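# Find the light check weight and place it on dish

## Task

Among the check weights, one is a fake that looks identical but is far too light. Use the rocker balance to find it: its pointer stays over the white field when both pans hold equal loads and swings over a red field when one side is much heavier. Put that light weight lying flat on the red dish, with the dish ending upright. No other weight may be on the dish, on the light weight, above the dish, or leaning against the dish or the light weight. Everything must stay that way without the robot holding it.

## Robot and tools

Robot: two 7-joint arms, left_arm and right_arm, each with a parallel gripper. The names are labels only; they do not match the left or right of any image. left_arm sits on the +y side.

Frame: one shared scene frame. The origin lies on the table surface midway between the arms, +x points out across the table, +z points up. Positions are in metres, orientations are quaternions in w,x,y,z order, velocities in m/s and rad/s. Reported hand positions can be somewhat wrong, more so when an arm reaches far.

Gripper geometry: fingers extend along the gripper's +z axis and close along its y axis. The reported end_effector_position is the point between the pads when closed, roughly 2 cm short of the fingertips; closing pushes the tips about 10 mm further along +z.

Tool execute_actions, argument actions: a list holding at most one item, or empty.
- Empty list: no new command, just returns the current state.
- Move: {"rows": [[...]], "steps": n}, n from 1 to 15 control steps of 1/30 s (15 if omitted). rows holds 1 to 15 rows; each row is used for one step and the final row repeats to fill the remaining steps.
- Wait: {"steps": n} with no rows, n up to 300; it returns after that many steps counted from the previous result, and time spent replying counts toward them.
- Optional pictures (true/false) chooses whether camera images come back; by default they do.
A refused call moves nothing.

Row layout: a single list of 16 numbers, each within [-1, 1], always covering both arms: left_arm's 7 joints then its opening, then right_arm's 7 joints then its opening. Joint order per arm: waist, shoulder, upper arm roll, elbow, forearm roll, wrist pitch, wrist roll. The joint entries are offsets, not poses: they are measured from the joint angles printed in the most recent result that shows them (before any such result, and for the second and later calls in one reply, from where the arm is when the action begins). They are not cumulative from the previous row. Scale: 1.0 equals 2.036 rad. Sending zeros is not a pause; it pulls the arm back to the reference angles. The opening entry is absolute: +1 fully open, -1 fully closed.

Joint ranges in rad: waist -6.283 to 6.283, shoulder -2.059 to 2.094, upper arm roll -6.283 to 6.283, elbow -0.192 to 3.927, forearm roll -6.283 to 6.283, wrist pitch -1.693 to 3.142, wrist roll -6.283 to 6.283. The true stops can differ by up to 0.010 rad. A request more than 0.010 rad outward beyond a stop is refused; a smaller overshoot is clipped at the stop and reported as "joint sent to its limit", possibly for an earlier action. No such message does not prove there is room left.

Speed: joint targets move at most 3.14 rad/s, with 0.16 s to accelerate; an arm's joints are synchronised so they finish together. Each step the target stays within 0.623 rad of the measured angle, and if the targets would carry the gripper over 70 mm from where it is measured, they are pulled back. Big moves therefore need several calls.

Between calls the arms keep heading for the last row sent, and the simulation keeps running while you think and write, until motion settles or a step is HELD.

Result lines: the state line (left_arm: ... | right_arm: ...) gives each gripper's position, quaternion and velocities. Joint positions and Joint velocities list each arm's seven joints (rad, rad/s) plus the pad gap (m, m/s; 0.084 m when fully open). grip_measured is the measured opening on the command scale. Joint torques are total drive outputs with offsets and noise, nonzero even in free air. "joint command not followed" means a clearance check altered or blocked targets; HELD marks steps where a row was partly or wholly not sent. MOTOR HOT appears from 65 °C; at 80 °C an OVER-TEMPERATURE FAULT brakes that arm until it cools. A TORQUE FAULT happens when contact torque hits a joint's load limit (waist and shoulder 44.5, upper arm roll, elbow, forearm roll 26.7, wrist pitch and wrist roll 17.8 N m, load included): the arm backs off, freezes 10 s and drops the rest of the call.

Holding: command an opening clearly below grip_measured to keep squeezing; more margin means more force, up to about 24 N per pad for objects up to about 6 cm wide. Re-sending the read grip_measured still presses lightly. A fast close can hit harder. Brief external tugs on held items or pushes on loose ones may occur.

Tool zoom_image: camera (cam_head_left, cam_head_right, cam_high, cam_low, cam_left_wrist, cam_right_wrist) and region [x0, y0, x1, y1] in pixels of that camera's latest 504x504 image, origin top-left, at most 504 by 504. It returns an enlarged view. Calibration data (intrinsics, distortion, world-to-camera transforms) are supplied; wrist camera poses follow the arm joints.

Tool finished_scene: argument scene, the number of the current scene. It ends that scene for good and reports success; the outcome must hold without the robot supporting anything.

Avoid: objects leaving the table, dropping or slamming things, hard shoves, arms colliding or pressing each other, and long heavy holds that overheat motors. Move smoothly.

Each tool is called after "Emit:" as name(argument=value, ...), one argument or row to a line, values as JSON.

## Session

Emit:
execute_actions(
  actions=[],
)

Scene clock: 0.00 s of 7600.00 s.
left_arm: end_effector_position=(+0.3253, +0.5458, +0.3913) grip_measured=+1.00 end_effector_quat_wxyz=(-0.080, +0.956, -0.278, +0.039) end_effector_velocity=(-0.000, +0.000, -0.000) end_effector_angular_velocity=(+0.000, +0.001, +0.001) | right_arm: end_effector_position=(+0.4922, -0.3923, +0.1046) grip_measured=+1.00 end_effector_quat_wxyz=(+0.621, +0.291, +0.716, -0.130) end_effector_velocity=(-0.000, -0.000, +0.000) end_effector_angular_velocity=(-0.001, -0.002, -0.001)
Joint positions: left_arm=[ 0.466 -0.381  0.137  1.163  0.08   1.366  1.237  0.084] | right_arm=[ 0.263  0.351  0.07   0.674 -2.021  1.243 -0.129  0.084]
Joint velocities: left_arm=[ 0.001  0.     0.    -0.     0.001 -0.    -0.001 -0.   ] | right_arm=[ 0.001 -0.    -0.    -0.     0.001  0.002 -0.    -0.   ]
Joint torques (N m, as the arm reports them, + toward a larger angle): no reading
camera_calibration (this result's frames):
cam_left_wrist: T_world_to_cam=[[-0.534297, -0.825102, -0.183668, 0.726428], [-0.837026, 0.54675, -0.0212525, 0.0503871], [0.117956, 0.142379, -0.982759, 0.403597], [0, 0, 0, 1]] pos_world=[0.382697, 0.514364, 0.531131]
cam_right_wrist: T_world_to_cam=[[0.581092, 0.789744, 0.196564, 0.0389263], [0.053496, -0.278071, 0.95907, -0.163289], [0.812078, -0.546792, -0.203833, -0.464984], [0, 0, 0, 1]] pos_world=[0.363719, -0.330397, 0.0541753]

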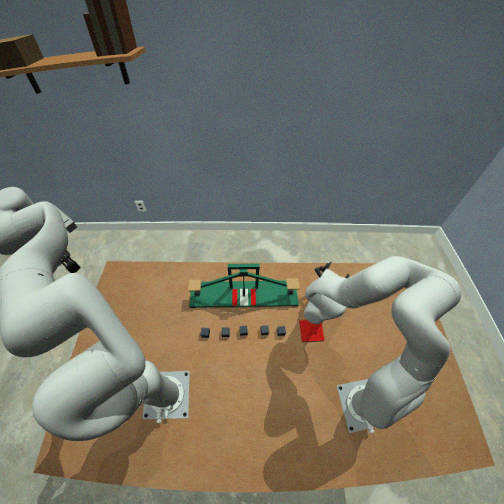

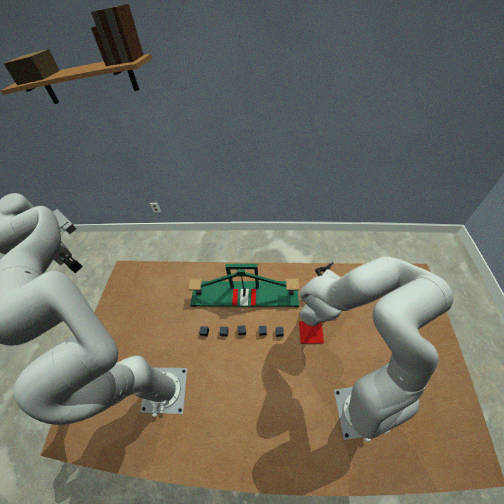

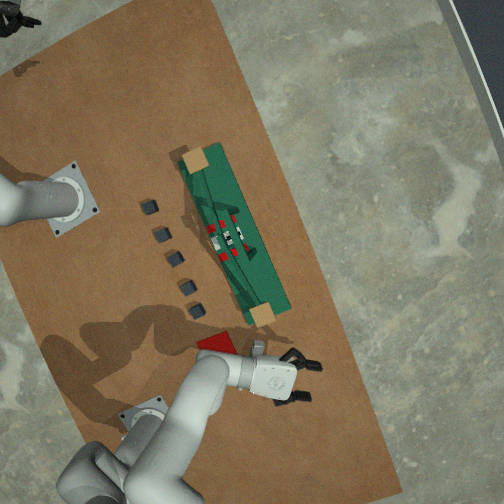

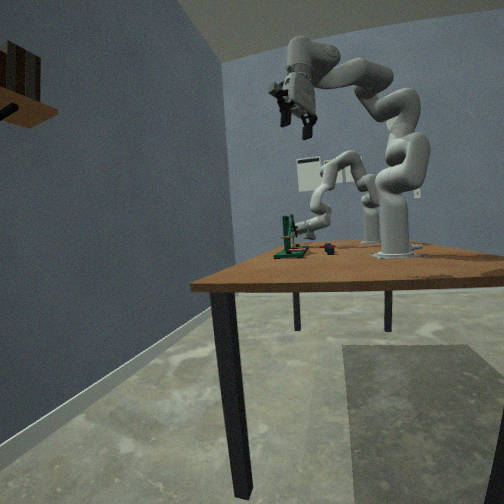

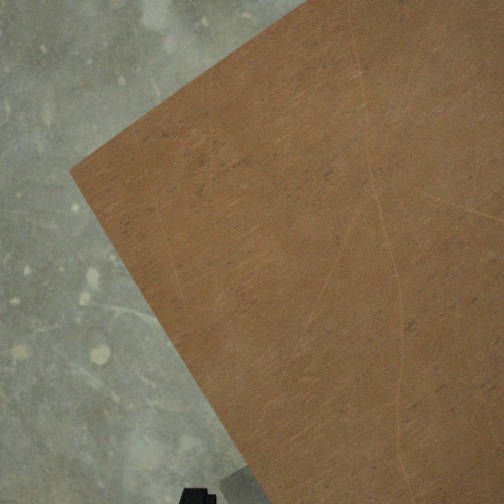

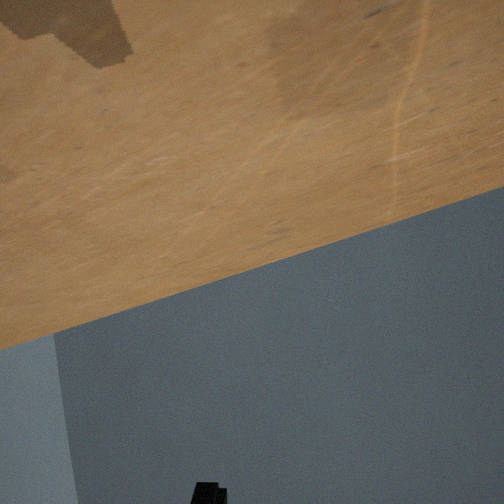

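Emit:
zoom_image(
  camera="cam_high",
  region=[120, 130, 320, 370],
)

Emit:
zoom_image(
  camera="cam_head_left",
  region=[170, 240, 350, 360],
)

Region (120, 130, 320, 370) of cam_high's 504x504 image, scaled by 2.100, with more detail than that image has.

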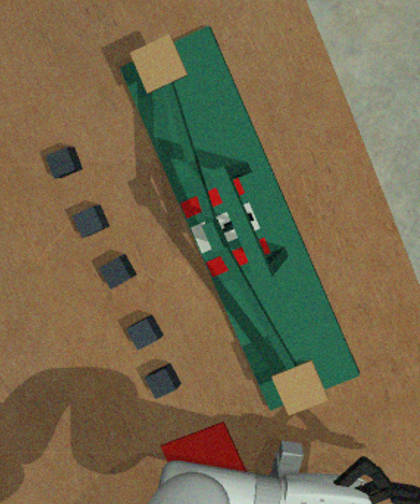

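Region (170, 240, 350, 360) of cam_head_left's 504x504 image, scaled by 2.800, with more detail than that image has.

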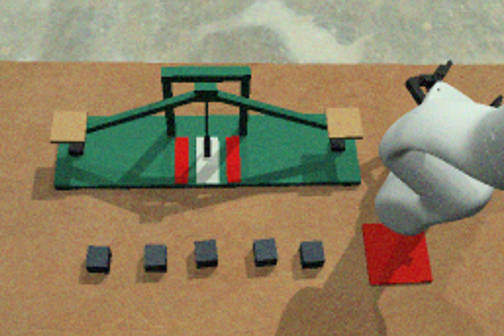

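Emit:
execute_actions(
  actions=[
    {"rows":[[-0.264,-0.047,-0.034,-0.219,-0.02,-0.129,-0.812,1,0,-0.295,0,0,0,-0.17,0.6,1]],"steps":15},
  ],
  pictures=false,
)

Emit:
execute_actions(
  actions=[
    {"steps":12},
  ],
)

Scene clock: 60.30 s of 7600.00 s.
left_arm: end_effector_position=(+0.3865, +0.3864, +0.2992) grip_measured=+1.00 end_effector_quat_wxyz=(-0.032, +0.979, -0.196, +0.050) end_effector_velocity=(+0.030, -0.348, -0.193) end_effector_angular_velocity=(-0.284, +0.018, +1.157) | right_arm: end_effector_position=(+0.5137, -0.3378, +0.2799) grip_measured=+1.00 end_effector_quat_wxyz=(+0.600, +0.553, +0.512, +0.267) end_effector_velocity=(-0.028, +0.089, +0.365) end_effector_angular_velocity=(+2.808, -1.446, -0.023)
Joint positions: left_arm=[ 0.107 -0.444  0.09   0.866  0.053  1.191  0.653  0.084] | right_arm=[ 0.263 -0.097  0.07   0.676 -2.022  0.986  0.56   0.084]
Joint velocities: left_arm=[-0.759 -0.138 -0.093 -0.627 -0.056 -0.371 -2.029  0.   ] | right_arm=[-0.002 -0.888 -0.    -0.008  0.    -0.513  2.504  0.   ]
Joint torques (N m, as the arm reports them, + toward a larger angle): left_arm=[  0.35 -14.02   1.12  16.06   0.24  -2.88  -0.07] | right_arm=[ -0.65 -17.64  -0.74  10.84  -0.48   1.36   0.42]
Steps of this call (steps 1 to 90: nothing new was sent; then 56.80 s passed at rest; steps 91 to 105: all 15 steps of this action). Readings (joint positions):
91: left_arm=[0.466 -0.381 0.137 1.163 0.080 1.366 1.237] | right_arm=[0.263 0.350 0.070 0.674 -2.021 1.243 -0.128]
92: left_arm=[0.462 -0.382 0.137 1.160 0.080 1.363 1.231] | right_arm=[0.263 0.346 0.070 0.674 -2.021 1.239 -0.122]
94: left_arm=[0.419 -0.392 0.138 1.126 0.077 1.339 1.176] | right_arm=[0.263 0.298 0.070 0.669 -2.021 1.207 -0.066]
98: left_arm=[0.297 -0.410 0.114 1.022 0.067 1.283 1.024] | right_arm=[0.263 0.136 0.070 0.677 -2.022 1.120 0.114]
105: the state above

Scene clock: 60.70 s of 7600.00 s.
left_arm: end_effector_position=(+0.3825, +0.3079, +0.2546) grip_measured=+1.00 end_effector_quat_wxyz=(+0.004, +0.977, +0.210, +0.045) end_effector_velocity=(-0.003, -0.022, -0.012) end_effector_angular_velocity=(-0.093, -0.010, +0.941) | right_arm: end_effector_position=(+0.5044, -0.3237, +0.3410) grip_measured=+1.00 end_effector_quat_wxyz=(+0.481, +0.662, +0.330, +0.470) end_effector_velocity=(+0.000, -0.001, -0.000) end_effector_angular_velocity=(+0.031, -0.008, -0.003)
Joint positions: left_arm=[-0.068 -0.476  0.068  0.721  0.04   1.105 -0.361  0.084] | right_arm=[ 0.263 -0.248  0.07   0.673 -2.021  0.897  1.09   0.084]
Joint velocities: left_arm=[-0.053 -0.01  -0.004 -0.041 -0.003 -0.029 -1.002 -0.   ] | right_arm=[-0.003 -0.002 -0.001 -0.    -0.    -0.006  0.03   0.   ]
Joint torques (N m, as the arm reports them, + toward a larger angle): left_arm=[  1.17 -12.08   1.17  16.52   0.31  -2.95   1.4 ] | right_arm=[ -0.63 -17.21  -0.71  12.85  -0.44   1.2   -0.38]
Steps of this call (steps 1 to 12: the robot went on to your last target). Readings (joint positions):
1: left_arm=[0.082 -0.449 0.087 0.845 0.051 1.179 0.582] | right_arm=[0.263 -0.126 0.070 0.675 -2.022 0.969 0.648]
2: left_arm=[0.058 -0.453 0.083 0.825 0.049 1.167 0.504] | right_arm=[0.263 -0.154 0.070 0.675 -2.021 0.953 0.742]
4: left_arm=[0.012 -0.461 0.077 0.787 0.046 1.144 0.323] | right_arm=[0.263 -0.203 0.070 0.675 -2.021 0.925 0.914]
8: left_arm=[-0.048 -0.472 0.069 0.736 0.041 1.115 -0.082] | right_arm=[0.263 -0.247 0.070 0.676 -2.021 0.900 1.074]
12: the state above
camera_calibration (this result's frames):
cam_left_wrist: T_world_to_cam=[[0.399663, -0.916508, 0.0168106, 0.155528], [-0.913043, -0.399646, -0.0814533, 0.561226], [0.0813709, 0.017205, -0.996535, 0.352444], [0, 0, 0, 1]] pos_world=[0.421586, 0.360771, 0.394322]
cam_right_wrist: T_world_to_cam=[[-0.0202393, -0.340096, 0.940173, -0.384737], [-0.329789, -0.885463, -0.327405, 0.0638008], [0.943838, -0.316685, -0.0942386, -0.418548], [0, 0, 0, 1]] pos_world=[0.408295, -0.206902, 0.343164]

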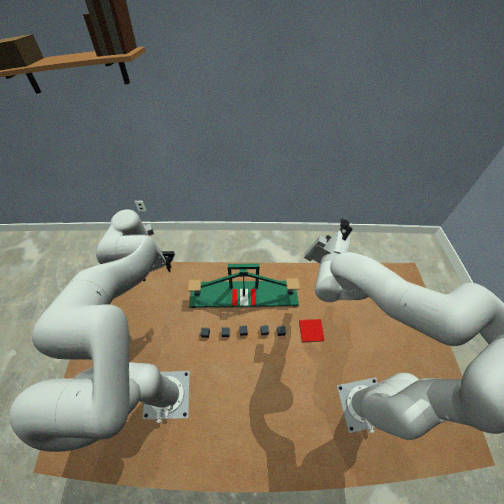

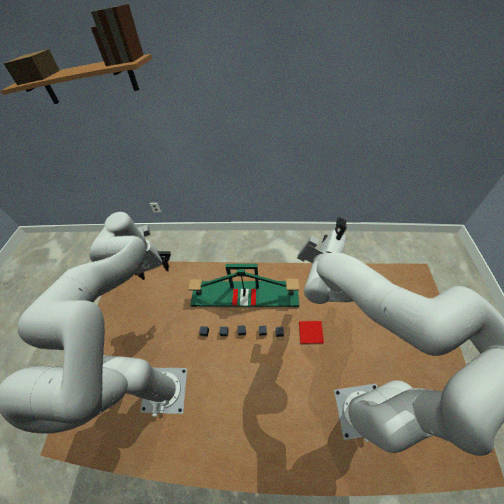

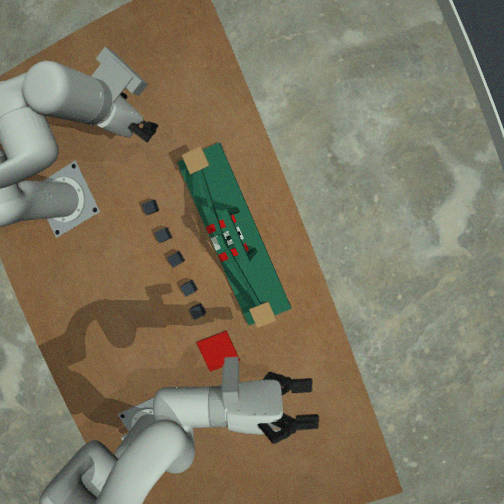

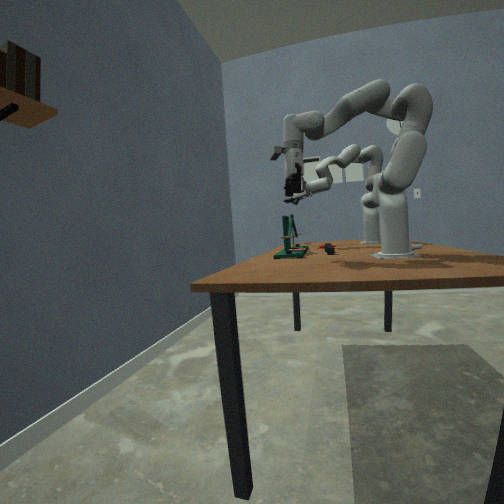

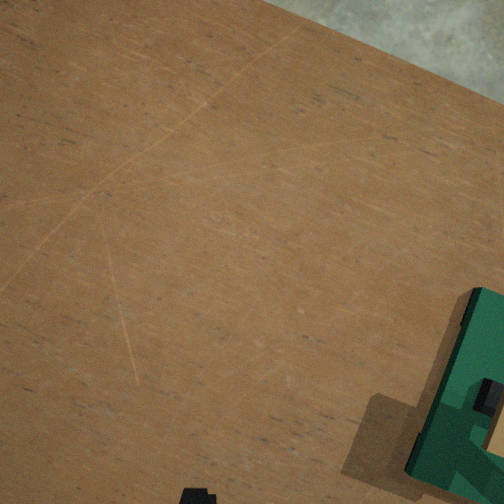

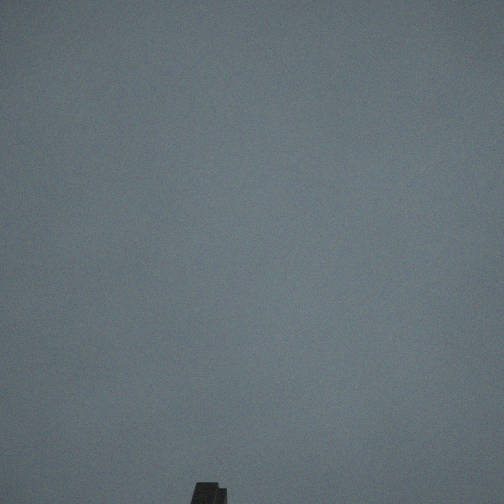

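Emit:
execute_actions(
  actions=[
    {"rows":[[-0.267,-0.047,-0.033,-0.222,-0.02,-0.129,-0.839,1,0.19,0,-0.034,0,0.993,0.012,0.629,1]],"steps":15},
  ],
  pictures=false,
)

Emit:
execute_actions(
  actions=[
    {"steps":20},
  ],
  pictures=false,
)

Scene clock: 73.80 s of 7600.00 s.
left_arm: end_effector_position=(+0.3040, +0.1691, +0.1554) grip_measured=+1.00 end_effector_quat_wxyz=(+0.008, +0.939, +0.344, +0.008) end_effector_velocity=(-0.240, -0.207, -0.201) end_effector_angular_velocity=(-0.006, +0.156, +1.537) | right_arm: end_effector_position=(+0.3962, -0.2436, +0.2349) grip_measured=+1.00 end_effector_quat_wxyz=(+0.084, +0.874, -0.247, +0.411) end_effector_velocity=(-0.346, +0.092, -0.303) end_effector_angular_velocity=(+3.275, +0.609, -2.996)
Joint positions: left_arm=[-0.46  -0.545  0.019  0.394  0.01   0.916 -1.068  0.084] | right_arm=[ 0.603 -0.248  0.01   0.673 -1.107  0.919  2.003  0.084]
Joint velocities: left_arm=[-0.829 -0.147 -0.098 -0.689 -0.062 -0.4   -2.421  0.   ] | right_arm=[ 0.344  0.002 -0.072 -0.003  2.73   0.025  2.466 -0.   ]
Joint torques (N m, as the arm reports them, + toward a larger angle): left_arm=[ 0.64 -8.84  1.83 14.83  0.29 -2.48 -0.4 ] | right_arm=[ -2.03 -16.65  -1.6   12.28   0.03  -0.49  -1.2 ]
Steps of this call (steps 1 to 30: the robot went on to your last target; steps 31 to 90: nothing new was sent; then 9.60 s passed at rest; steps 91 to 105: all 15 steps of this action). Readings (joint positions):
91: left_arm=[-0.071 -0.477 0.067 0.717 0.039 1.103 -0.416] | right_arm=[0.263 -0.250 0.070 0.674 -2.021 0.897 1.093]
92: left_arm=[-0.075 -0.478 0.068 0.714 0.039 1.100 -0.422] | right_arm=[0.267 -0.250 0.069 0.674 -2.015 0.898 1.099]
94: left_arm=[-0.120 -0.487 0.067 0.680 0.036 1.076 -0.478] | right_arm=[0.300 -0.250 0.059 0.675 -1.958 0.901 1.157]
98: left_arm=[-0.252 -0.508 0.044 0.566 0.026 1.016 -0.643] | right_arm=[0.450 -0.249 0.039 0.674 -1.692 0.908 1.422]
105: the state above

Scene clock: 74.47 s of 7600.00 s.
left_arm: end_effector_position=(+0.2576, +0.1384, +0.1196) grip_measured=+1.00 end_effector_quat_wxyz=(-0.000, +0.717, +0.697, -0.001) end_effector_velocity=(-0.001, -0.000, -0.001) end_effector_angular_velocity=(+0.001, +0.002, +0.002) | right_arm: end_effector_position=(+0.2557, -0.1666, +0.1666) grip_measured=+1.00 end_effector_quat_wxyz=(-0.001, -0.698, +0.716, -0.001) end_effector_velocity=(-0.002, +0.002, -0.000) end_effector_angular_velocity=(+0.008, +0.008, -0.008)
Joint positions: left_arm=[-0.611 -0.572  0.001  0.269 -0.001  0.842 -2.068  0.084] | right_arm=[ 0.65  -0.248  0.001  0.673 -0.002  0.922  2.37   0.084]
Joint velocities: left_arm=[-0.002  0.    -0.001 -0.002 -0.001 -0.    -0.005  0.   ] | right_arm=[ 0.003 -0.    -0.    -0.001  0.014 -0.001  0.002  0.   ]
Joint torques (N m, as the arm reports them, + toward a larger angle): left_arm=[ 0.1  -6.97  1.55 14.13  0.13 -2.33  0.26] | right_arm=[ -0.37 -16.6   -0.5   12.18   0.22  -1.67  -0.35]
Steps of this call (steps 1 to 20: the robot went on to your last target). Readings (joint positions):
1: left_arm=[-0.487 -0.550 0.016 0.372 0.008 0.903 -1.153] | right_arm=[0.613 -0.248 0.008 0.673 -1.015 0.919 2.080]
2: left_arm=[-0.513 -0.554 0.013 0.350 0.006 0.890 -1.247] | right_arm=[0.621 -0.248 0.006 0.673 -0.921 0.920 2.146]
4: left_arm=[-0.556 -0.562 0.007 0.314 0.003 0.870 -1.448] | right_arm=[0.633 -0.248 0.004 0.673 -0.730 0.921 2.243]
8: left_arm=[-0.598 -0.569 0.003 0.279 -0.000 0.849 -1.847] | right_arm=[0.645 -0.248 0.001 0.672 -0.336 0.922 2.333]
20: the state above

Emit:
execute_actions(
  actions=[
    {"rows":[[0,0,0,0,0,0,0,1,0,0.065,0,-0.010,0,-0.076,0,1]],"steps":15},
  ],
)

Scene clock: 80.10 s of 7600.00 s.
left_arm: end_effector_position=(+0.2576, +0.1384, +0.1196) grip_measured=+1.00 end_effector_quat_wxyz=(-0.000, +0.717, +0.697, -0.001) end_effector_velocity=(+0.001, -0.000, +0.000) end_effector_angular_velocity=(-0.001, -0.001, +0.000) | right_arm: end_effector_position=(+0.2661, -0.1563, +0.1209) grip_measured=+1.00 end_effector_quat_wxyz=(+0.001, -0.698, +0.716, -0.001) end_effector_velocity=(-0.003, -0.004, -0.006) end_effector_angular_velocity=(-0.010, +0.009, -0.000)
Joint positions: left_arm=[-0.611 -0.572  0.001  0.269 -0.001  0.842 -2.068  0.084] | right_arm=[ 0.65  -0.116  0.001  0.653 -0.002  0.767  2.37   0.084]
Joint velocities: left_arm=[ 0.001  0.     0.     0.001 -0.    -0.001  0.    -0.   ] | right_arm=[-0.002  0.005  0.    -0.01  -0.001 -0.001 -0.    -0.   ]
Joint torques (N m, as the arm reports them, + toward a larger angle): left_arm=[-0.08 -7.01  1.13 13.86  0.27 -2.55  0.01] | right_arm=[ -0.3  -18.08  -0.58  11.38   0.18  -1.63  -0.4 ]
Steps of this call (steps 1 to 15: the robot went on to your last target; steps 16 to 90: nothing new was sent; then 2.13 s passed at rest; steps 91 to 105: all 15 steps of this action). Readings (joint positions):
91: left_arm=[-0.611 -0.572 0.001 0.269 -0.001 0.842 -2.069] | right_arm=[0.650 -0.247 0.001 0.673 0.000 0.922 2.371]
92: left_arm=[-0.611 -0.572 0.001 0.269 -0.001 0.842 -2.069] | right_arm=[0.650 -0.244 0.001 0.673 -0.000 0.915 2.371]
94: left_arm=[-0.611 -0.572 0.001 0.269 -0.001 0.842 -2.069] | right_arm=[0.650 -0.202 0.001 0.670 -0.001 0.860 2.370]
98: left_arm=[-0.611 -0.572 0.001 0.269 -0.001 0.842 -2.068] | right_arm=[0.650 -0.116 0.001 0.647 -0.002 0.778 2.370]
105: the state above
camera_calibration (this result's frames):
cam_left_wrist: T_world_to_cam=[[0.999163, -0.0394044, -0.010955, -0.220196], [-0.0393318, -0.999203, 0.0067646, 0.215841], [-0.0112129, -0.00632805, -0.999917, 0.258528], [0, 0, 0, 1]] pos_world=[0.231399, 0.208628, 0.254634]
cam_right_wrist: T_world_to_cam=[[-0.998825, 0.048157, -0.00544967, 0.3097], [0.0482048, 0.998797, -0.0089992, 0.216854], [0.00500974, -0.00925133, -0.999945, 0.245963], [0, 0, 0, 1]] pos_world=[0.297651, -0.229232, 0.249589]

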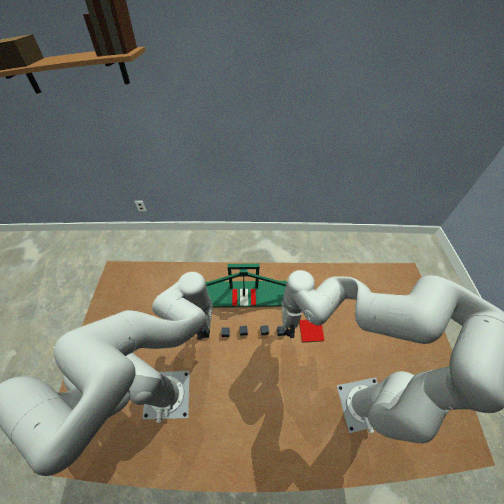

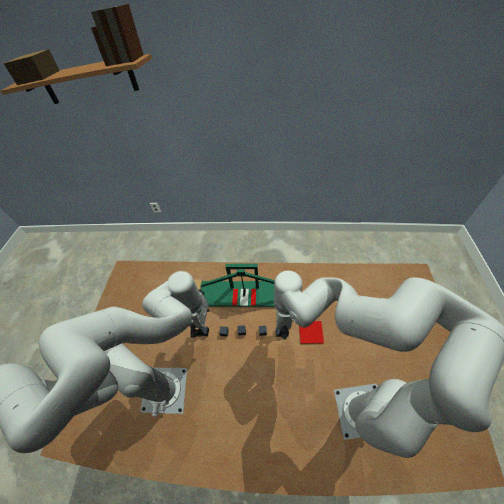

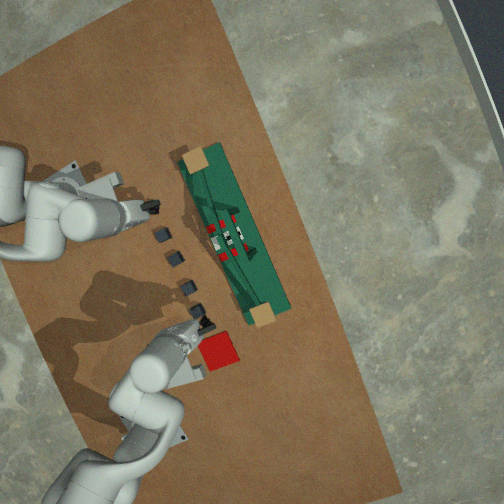

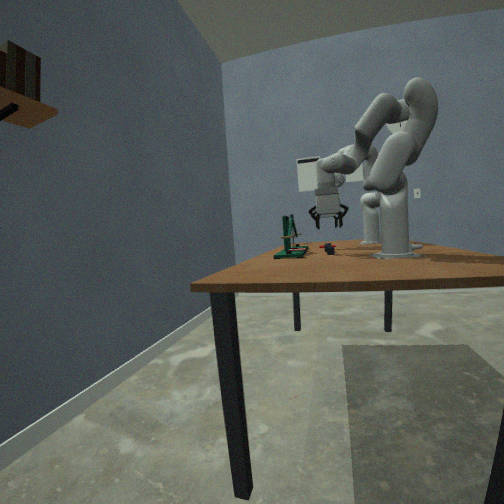

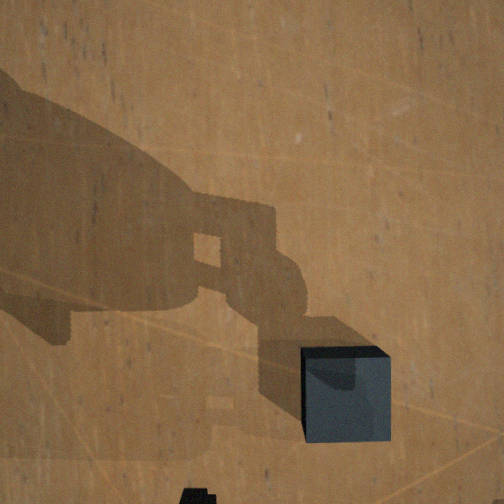

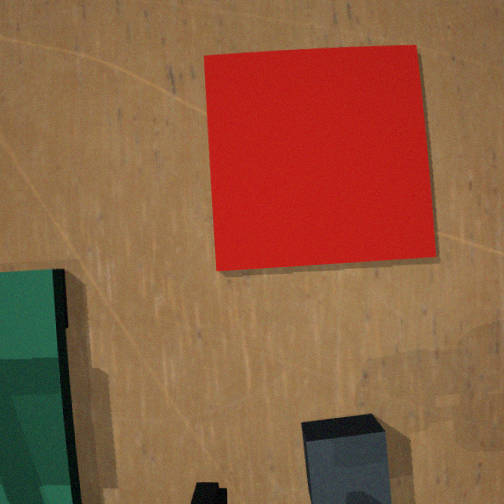

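Emit:
execute_actions(
  actions=[
    {"rows":[[0.0287,0.0855,0,-0.0465,0,-0.1325,0.028,1,0.0128,0.0837,0,-0.0115,0,-0.0942,0.013,1]],"steps":15},
  ],
)

Scene clock: 94.23 s of 7600.00 s.
left_arm: end_effector_position=(+0.2601, +0.1547, +0.0609) grip_measured=+1.00 end_effector_quat_wxyz=(+0.001, +0.716, +0.698, -0.000) end_effector_velocity=(-0.003, +0.001, -0.003) end_effector_angular_velocity=(+0.002, +0.004, -0.004) | right_arm: end_effector_position=(+0.2647, -0.1434, +0.0614) grip_measured=+1.00 end_effector_quat_wxyz=(+0.002, -0.698, +0.716, -0.000) end_effector_velocity=(-0.006, -0.004, -0.006) end_effector_angular_velocity=(-0.013, +0.013, +0.002)
Joint positions: left_arm=[-0.553 -0.399  0.001  0.176 -0.001  0.573 -2.012  0.084] | right_arm=[ 0.675  0.052  0.     0.631 -0.002  0.576  2.397  0.084]
Joint velocities: left_arm=[-0.001  0.001  0.    -0.009 -0.    -0.006  0.004 -0.   ] | right_arm=[ 0.001  0.005  0.001 -0.013 -0.     0.     0.001 -0.   ]
Joint torques (N m, as the arm reports them, + toward a larger angle): left_arm=[ 0.07 -9.02  1.35 12.07  0.14 -2.36  0.04] | right_arm=[ -0.5  -20.82  -0.72   9.84   0.15  -1.53  -0.49]
Steps of this call (steps 1 to 15: the robot went on to your last target; steps 16 to 90: nothing new was sent; then 10.63 s passed at rest; steps 91 to 105: all 15 steps of this action). Readings (joint positions):
91: left_arm=[-0.611 -0.572 0.001 0.269 -0.001 0.842 -2.068] | right_arm=[0.650 -0.115 0.001 0.652 -0.002 0.767 2.370]
92: left_arm=[-0.609 -0.569 0.001 0.268 -0.001 0.835 -2.067] | right_arm=[0.650 -0.111 0.000 0.652 -0.002 0.760 2.371]
94: left_arm=[-0.598 -0.535 0.001 0.252 -0.001 0.777 -2.055] | right_arm=[0.657 -0.067 -0.001 0.650 -0.002 0.703 2.379]
98: left_arm=[-0.558 -0.413 0.003 0.178 -0.001 0.605 -2.018] | right_arm=[0.675 0.050 0.002 0.624 -0.002 0.591 2.395]
105: the state above
camera_calibration (this result's frames):
cam_left_wrist: T_world_to_cam=[[0.999249, -0.0380767, -0.00724741, -0.223102], [-0.0380187, -0.999245, 0.00797911, 0.232193], [-0.00754576, -0.00769758, -0.999942, 0.199216], [0, 0, 0, 1]] pos_world=[0.233265, 0.225056, 0.195735]
cam_right_wrist: T_world_to_cam=[[-0.998791, 0.0488236, -0.00567415, 0.307426], [0.0488685, 0.998773, -0.00806164, 0.203273], [0.00527358, -0.00832918, -0.999951, 0.186664], [0, 0, 0, 1]] pos_world=[0.296136, -0.216478, 0.190038]

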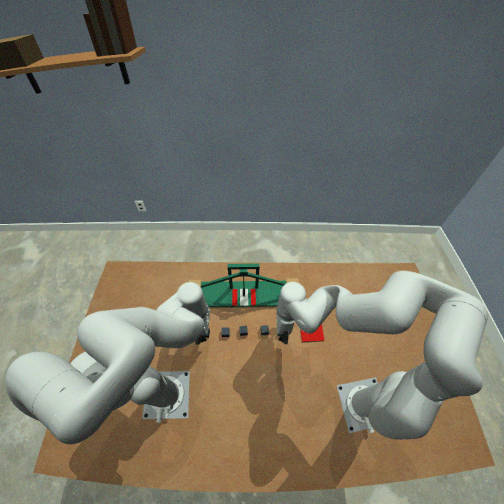

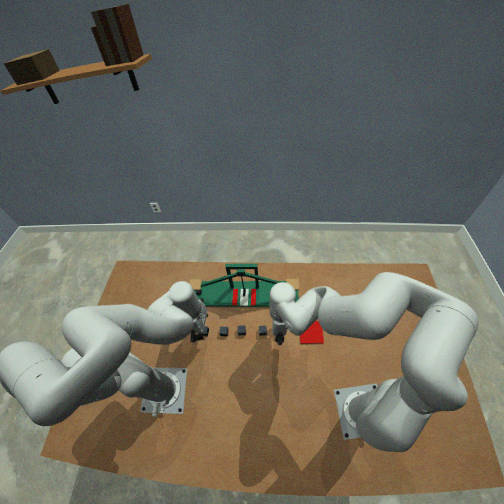

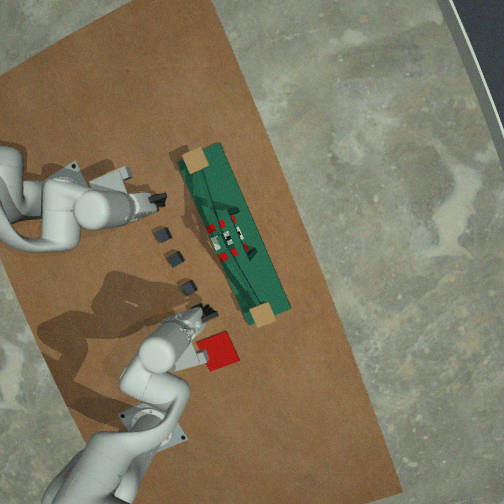

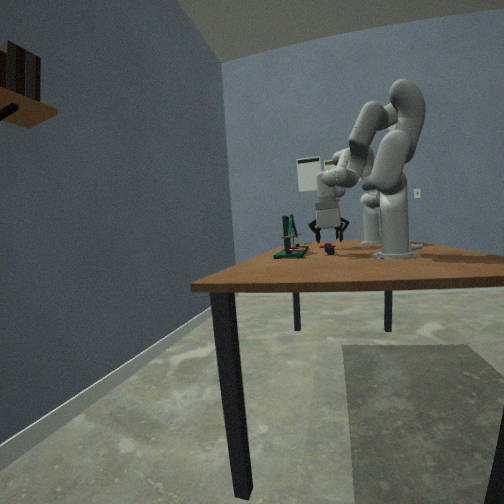

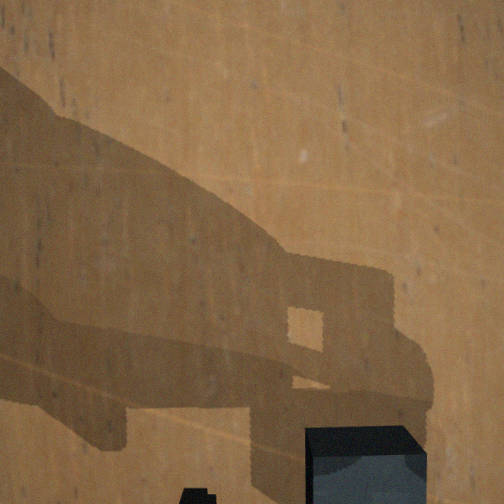

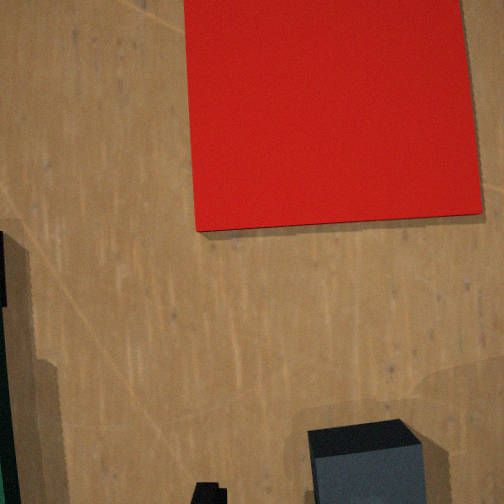

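Emit:
execute_actions(
  actions=[
    {"rows":[[0,0.0752,0,-0.0087,0,-0.083,0,1,0,0.0456,0,-0.007,0,-0.051,0,1]],"steps":12},
  ],
)

Scene clock: 106.23 s of 7600.00 s.
left_arm: end_effector_position=(+0.2597, +0.1550, +0.0285) grip_measured=+1.00 end_effector_quat_wxyz=(+0.001, +0.716, +0.698, -0.000) end_effector_velocity=(+0.013, -0.007, +0.007) end_effector_angular_velocity=(-0.018, -0.035, -0.000) | right_arm: end_effector_position=(+0.2639, -0.1442, +0.0287) grip_measured=+1.00 end_effector_quat_wxyz=(+0.001, -0.698, +0.716, -0.000) end_effector_velocity=(+0.005, +0.006, +0.006) end_effector_angular_velocity=(+0.017, -0.016, +0.000)
Joint positions: left_arm=[-0.553 -0.247  0.001  0.159 -0.001  0.405 -2.012  0.084] | right_arm=[ 0.675  0.144  0.     0.618 -0.002  0.472  2.397  0.084]
Joint velocities: left_arm=[-0.    -0.003 -0.001  0.016 -0.    -0.02  -0.001  0.   ] | right_arm=[ 0.001 -0.007  0.     0.007  0.001 -0.009 -0.    -0.   ]
Joint torques (N m, as the arm reports them, + toward a larger angle): left_arm=[  0.41 -11.28   0.94   9.64   0.33  -2.44   0.31] | right_arm=[ -0.43 -21.21  -0.84   8.67   0.11  -1.56  -0.34]
Steps of this call (steps 1 to 15: the robot went on to your last target; steps 16 to 90: nothing new was sent; then 8.60 s passed at rest; steps 91 to 102: all 12 steps of this action). Readings (joint positions):
91: left_arm=[-0.552 -0.398 0.001 0.174 -0.001 0.572 -2.011] | right_arm=[0.676 0.054 0.001 0.630 -0.002 0.575 2.397]
92: left_arm=[-0.552 -0.393 0.001 0.174 -0.001 0.565 -2.011] | right_arm=[0.676 0.058 0.001 0.630 -0.002 0.569 2.397]
94: left_arm=[-0.552 -0.346 0.001 0.172 -0.001 0.510 -2.011] | right_arm=[0.676 0.096 0.000 0.628 -0.002 0.521 2.397]
98: left_arm=[-0.552 -0.251 0.002 0.156 -0.001 0.416 -2.012] | right_arm=[0.676 0.146 0.000 0.613 -0.002 0.477 2.397]
102: the state above
camera_calibration (this result's frames):
cam_left_wrist: T_world_to_cam=[[0.999244, -0.0379697, -0.00839977, -0.2229], [-0.0379107, -0.999256, 0.0070851, 0.23273], [-0.00866254, -0.0067613, -0.99994, 0.166946], [0, 0, 0, 1]] pos_world=[0.233001, 0.225222, 0.163415]
cam_right_wrist: T_world_to_cam=[[-0.9988, 0.0487688, -0.00443671, 0.306428], [0.0488078, 0.998766, -0.00916437, 0.203874], [0.0039843, -0.00936992, -0.999948, 0.154133], [0, 0, 0, 1]] pos_world=[0.295495, -0.217123, 0.157353]

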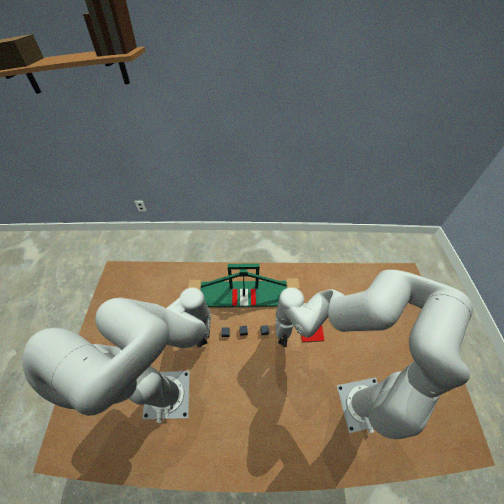

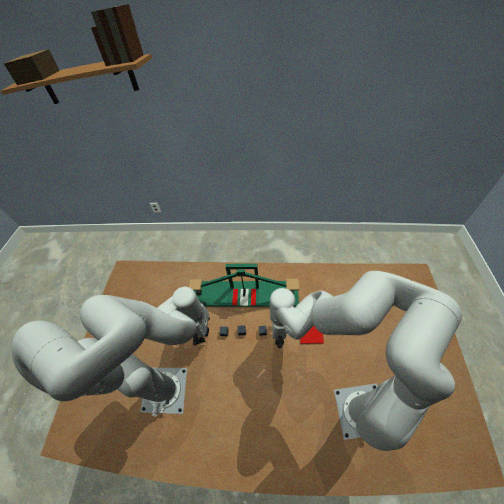

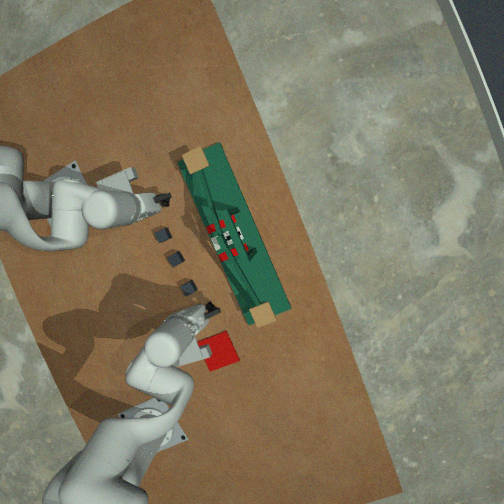

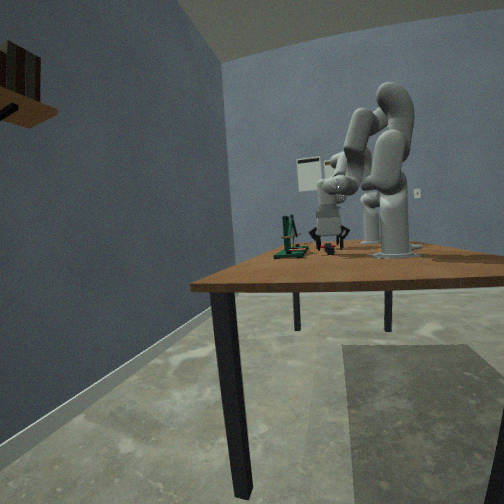

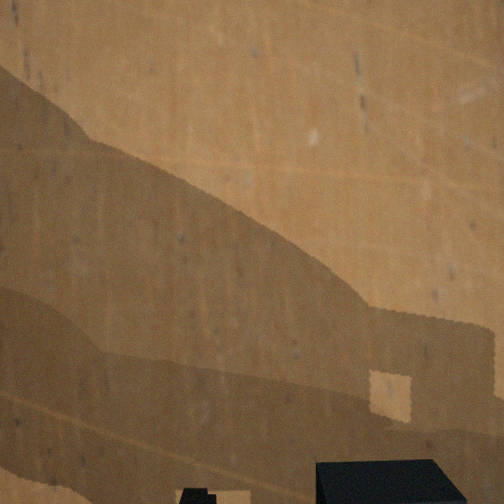

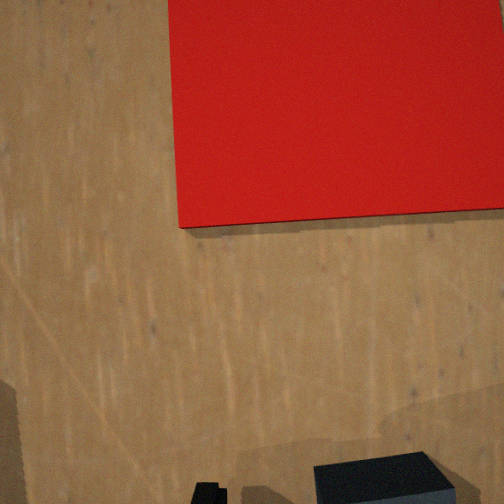

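Close.

Emit:
execute_actions(
  actions=[
    {"rows":[[0,0,0,0,0,0,0,0.7,0,0,0,0,0,0,0,0.7],[0,0,0,0,0,0,0,0.55,0,0,0,0,0,0,0,0.55],[0,0,0,0,0,0,0,0.4,0,0,0,0,0,0,0,0.4],[0,0,0,0,0,0,0,0.25,0,0,0,0,0,0,0,0.25],[0,0,0,0,0,0,0,0.1,0,0,0,0,0,0,0,0.1],[0,0,0,0,0,0,0,-0.05,0,0,0,0,0,0,0,-0.05],[0,0,0,0,0,0,0,-0.2,0,0,0,0,0,0,0,-0.2],[0,0,0,0,0,0,0,-0.3,0,0,0,0,0,0,0,-0.3],[0,0,0,0,0,0,0,-0.4,0,0,0,0,0,0,0,-0.4],[0,0,0,0,0,0,0,-0.5,0,0,0,0,0,0,0,-0.5],[0,0,0,0,0,0,0,-0.6,0,0,0,0,0,0,0,-0.6],[0,0,0,0,0,0,0,-0.7,0,0,0,0,0,0,0,-0.7]],"steps":15},
  ],
  pictures=false,
)

Scene clock: 112.73 s of 7600.00 s.
left_arm: end_effector_position=(+0.2596, +0.1551, +0.0284) grip_measured=-0.33 end_effector_quat_wxyz=(+0.000, +0.716, +0.698, -0.000) end_effector_velocity=(-0.000, +0.000, -0.000) end_effector_angular_velocity=(-0.000, +0.001, +0.001) | right_arm: end_effector_position=(+0.2641, -0.1442, +0.0288) grip_measured=-0.32 end_effector_quat_wxyz=(+0.001, -0.698, +0.716, -0.000) end_effector_velocity=(-0.000, +0.000, -0.000) end_effector_angular_velocity=(-0.001, -0.000, +0.003)
Joint positions: left_arm=[-0.553 -0.247  0.001  0.159 -0.001  0.405 -2.012  0.03 ] | right_arm=[ 0.675  0.144  0.     0.618 -0.002  0.472  2.397  0.03 ]
Joint velocities: left_arm=[ 0.    -0.     0.    -0.001 -0.001 -0.    -0.     0.   ] | right_arm=[ 0.    -0.     0.001 -0.    -0.001  0.    -0.     0.   ]
Joint torques (N m, as the arm reports them, + toward a larger angle): left_arm=[  0.31 -11.99   1.15  10.47   0.08  -2.59   0.07] | right_arm=[ -0.2  -21.49  -0.43   8.68   0.07  -1.45  -0.38]
Steps of this call (steps 1 to 15: the robot went on to your last target; steps 16 to 90: nothing new was sent; then 3.00 s passed at rest; steps 91 to 105: all 15 steps of this action). Readings (joint positions):
91: left_arm=[-0.553 -0.246 0.001 0.159 -0.001 0.404 -2.012] | right_arm=[0.675 0.145 0.000 0.617 -0.002 0.472 2.397]
92: left_arm=[-0.553 -0.246 0.001 0.159 -0.001 0.404 -2.012] | right_arm=[0.675 0.145 0.000 0.617 -0.002 0.472 2.397]
94: left_arm=[-0.553 -0.247 0.001 0.159 -0.001 0.405 -2.012] | right_arm=[0.675 0.144 0.000 0.618 -0.002 0.472 2.397]
98: left_arm=[-0.553 -0.247 0.001 0.159 -0.001 0.405 -2.012] | right_arm=[0.675 0.144 0.000 0.618 -0.002 0.472 2.397]
105: the state above

Emit:
execute_actions(
  actions=[
    {"rows":[[0,-0.2184,0,0.081,0,0.30,0,-0.7,0,-0.153,0,0.055,0,0.209,0,-0.7]],"steps":13},
  ],
  pictures=false,
)

Scene clock: 128.87 s of 7600.00 s.
left_arm: end_effector_position=(+0.2636, +0.1528, +0.1546) grip_measured=-0.33 end_effector_quat_wxyz=(+0.005, +0.717, +0.697, +0.001) end_effector_velocity=(-0.030, +0.014, +0.180) end_effector_angular_velocity=(-0.028, -0.054, -0.002) | right_arm: end_effector_position=(+0.2664, -0.1421, +0.1605) grip_measured=-0.32 end_effector_quat_wxyz=(+0.006, -0.698, +0.716, -0.001) end_effector_velocity=(-0.016, -0.019, +0.063) end_effector_angular_velocity=(-0.030, +0.029, -0.005)
Joint positions: left_arm=[-0.553 -0.669  0.001  0.318 -0.001  0.977 -2.012  0.03 ] | right_arm=[ 0.675 -0.164  0.     0.732 -0.002  0.883  2.397  0.03 ]
Joint velocities: left_arm=[-0.001 -0.546 -0.002  0.22  -0.001  0.705 -0.001  0.   ] | right_arm=[-0.003 -0.156 -0.002  0.052  0.     0.25  -0.    -0.   ]
Joint torques (N m, as the arm reports them, + toward a larger angle): left_arm=[ 0.16 11.8   1.62  9.74  0.33 -3.4   0.26] | right_arm=[-0.49 -7.98 -0.32  8.03  0.02 -1.46 -0.34]
Steps of this call (steps 1 to 15: the robot went on to your last target; steps 16 to 90: nothing new was sent; then 12.70 s passed at rest; steps 91 to 103: all 13 steps of this action). Readings (joint positions):
91: left_arm=[-0.553 -0.247 0.001 0.159 -0.001 0.405 -2.012] | right_arm=[0.675 0.144 0.000 0.618 -0.002 0.472 2.397]
92: left_arm=[-0.552 -0.250 0.001 0.160 -0.001 0.412 -2.012] | right_arm=[0.676 0.141 0.000 0.619 -0.002 0.479 2.397]
94: left_arm=[-0.552 -0.289 0.001 0.172 -0.001 0.471 -2.012] | right_arm=[0.676 0.105 0.001 0.627 -0.002 0.539 2.397]
98: left_arm=[-0.553 -0.477 0.001 0.247 -0.001 0.720 -2.012] | right_arm=[0.676 -0.044 0.001 0.688 -0.002 0.728 2.397]
103: the state above

Emit:
execute_actions(
  actions=[
    {"rows":[[0.152,0.278,0,0.235,0,-0.038,0.153,-0.7,-0.157,0.1765,0,0.208,0,0.038,-0.157,-0.7]],"steps":15},
  ],
  pictures=false,
)

Emit:
execute_actions(
  actions=[
    {"steps":10},
  ],
)

Scene clock: 146.20 s of 7600.00 s.
left_arm: end_effector_position=(+0.4265, +0.2041, +0.1619) grip_measured=-0.33 end_effector_quat_wxyz=(-0.000, +0.715, +0.699, -0.001) end_effector_velocity=(+0.181, +0.137, -0.064) end_effector_angular_velocity=(+0.004, +0.041, +0.087) | right_arm: end_effector_position=(+0.4380, -0.1961, +0.1589) grip_measured=-0.32 end_effector_quat_wxyz=(-0.001, -0.693, +0.721, -0.001) end_effector_velocity=(+0.086, -0.079, -0.019) end_effector_angular_velocity=(-0.026, +0.033, -0.044)
Joint positions: left_arm=[-0.258 -0.131  0.004  0.773 -0.001  0.905 -1.717  0.03 ] | right_arm=[ 0.36   0.189 -0.007  1.144 -0.002  0.957  2.086  0.03 ]
Joint velocities: left_arm=[ 0.349  0.641  0.058  0.478  0.003 -0.121  0.318 -0.   ] | right_arm=[-0.185  0.178 -0.031  0.186 -0.001  0.049 -0.171  0.   ]
Joint torques (N m, as the arm reports them, + toward a larger angle): left_arm=[ -5.92 -39.57  -4.58  11.21  -0.3   -1.43  -0.46] | right_arm=[  7.38 -35.26   9.78  12.09   0.61  -1.52   0.06]
Steps of this call (steps 1 to 30: the robot went on to your last target; steps 31 to 90: nothing new was sent; then 13.83 s passed at rest; steps 91 to 105: all 15 steps of this action). Readings (joint positions):
91: left_arm=[-0.552 -0.691 0.001 0.324 -0.001 1.016 -2.011] | right_arm=[0.675 -0.167 0.000 0.731 -0.002 0.897 2.396]
92: left_arm=[-0.550 -0.686 0.001 0.328 -0.001 1.015 -2.008] | right_arm=[0.672 -0.163 0.001 0.735 -0.002 0.899 2.392]
94: left_arm=[-0.522 -0.632 -0.001 0.370 -0.001 1.004 -1.977] | right_arm=[0.634 -0.118 0.006 0.788 -0.002 0.908 2.350]
98: left_arm=[-0.414 -0.427 0.001 0.539 -0.001 0.963 -1.872] | right_arm=[0.515 0.015 -0.001 0.945 -0.002 0.928 2.236]
105: the state above

Scene clock: 146.53 s of 7600.00 s.
left_arm: end_effector_position=(+0.4347, +0.2069, +0.1603) grip_measured=-0.33 end_effector_quat_wxyz=(+0.000, +0.718, +0.696, -0.000) end_effector_velocity=(+0.002, +0.007, -0.001) end_effector_angular_velocity=(+0.000, +0.003, +0.015) | right_arm: end_effector_position=(+0.4393, -0.1927, +0.1598) grip_measured=-0.32 end_effector_quat_wxyz=(-0.000, -0.698, +0.716, -0.001) end_effector_velocity=(+0.006, -0.011, -0.002) end_effector_angular_velocity=(-0.004, +0.001, -0.023)
Joint positions: left_arm=[-0.244 -0.104  0.     0.796 -0.001  0.9   -1.7    0.03 ] | right_arm=[ 0.357  0.195  0.001  1.155 -0.002  0.96   2.077  0.03 ]
Joint velocities: left_arm=[ 0.007  0.007  0.01   0.004  0.001 -0.001  0.001 -0.   ] | right_arm=[-0.011  0.006 -0.014  0.003 -0.    -0.    -0.001  0.   ]
Joint torques (N m, as the arm reports them, + toward a larger angle): left_arm=[ -0.08 -22.68   0.79  15.24   0.14  -2.63  -0.04] | right_arm=[ -0.09 -28.75  -0.14  12.83   0.08  -1.77  -0.38]
Steps of this call (steps 1 to 10: the robot went on to your last target). Readings (joint positions):
1: left_arm=[-0.249 -0.116 0.005 0.784 -0.001 0.902 -1.710] | right_arm=[0.356 0.192 -0.006 1.148 -0.002 0.959 2.082]
2: left_arm=[-0.245 -0.109 0.005 0.789 -0.001 0.901 -1.705] | right_arm=[0.356 0.194 -0.004 1.151 -0.002 0.960 2.080]
4: left_arm=[-0.244 -0.105 0.002 0.792 -0.001 0.900 -1.702] | right_arm=[0.357 0.194 0.002 1.153 -0.002 0.960 2.078]
8: left_arm=[-0.245 -0.105 -0.001 0.795 -0.001 0.900 -1.700] | right_arm=[0.358 0.194 0.002 1.154 -0.002 0.960 2.077]
10: the state above
camera_calibration (this result's frames):
cam_left_wrist: T_world_to_cam=[[0.999072, -0.0421642, -0.00875844, -0.393719], [-0.0421051, -0.99909, 0.00682253, 0.292143], [-0.00903813, -0.00644742, -0.999938, 0.300675], [0, 0, 0, 1]] pos_world=[0.408372, 0.277215, 0.295214]
cam_right_wrist: T_world_to_cam=[[-0.998833, 0.0481986, -0.00310542, 0.484313], [0.0482308, 0.998772, -0.0113141, 0.24555], [0.00255629, -0.0114507, -0.999931, 0.284321], [0, 0, 0, 1]] pos_world=[0.471177, -0.265336, 0.288583]

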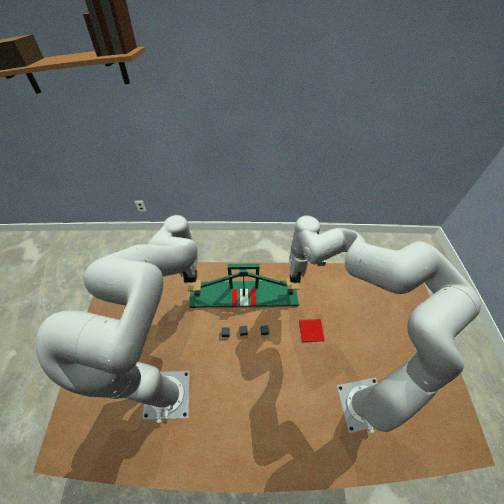

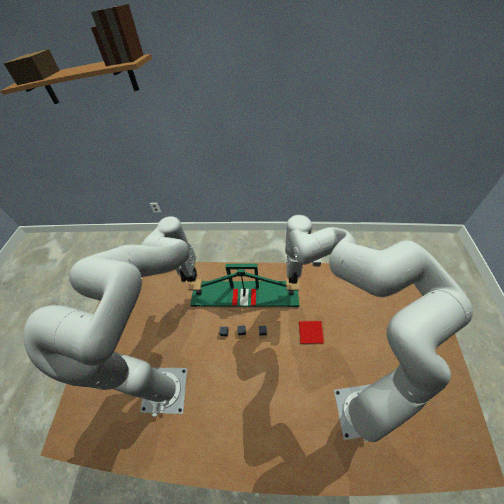

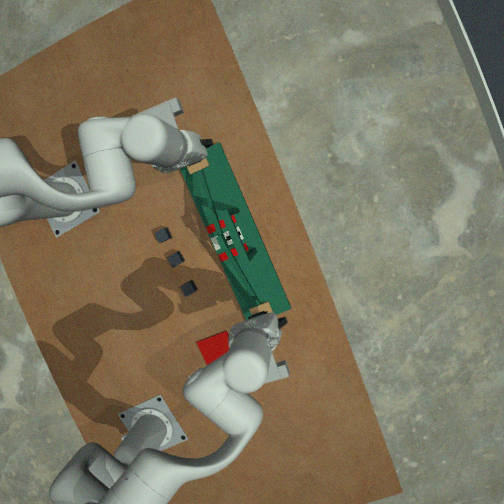

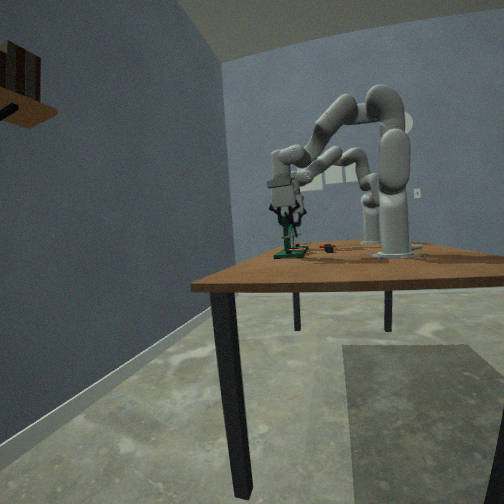

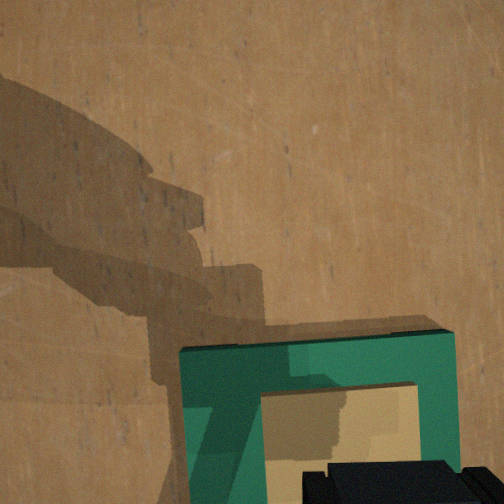

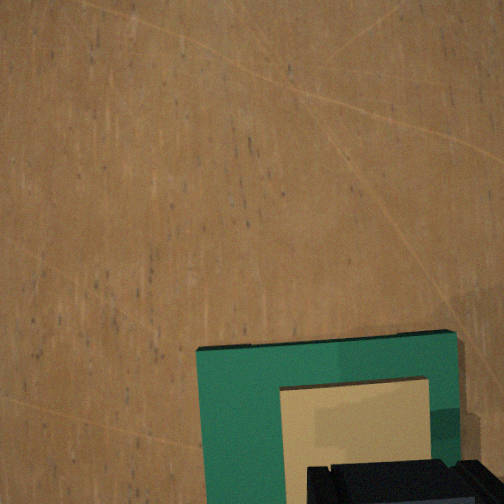

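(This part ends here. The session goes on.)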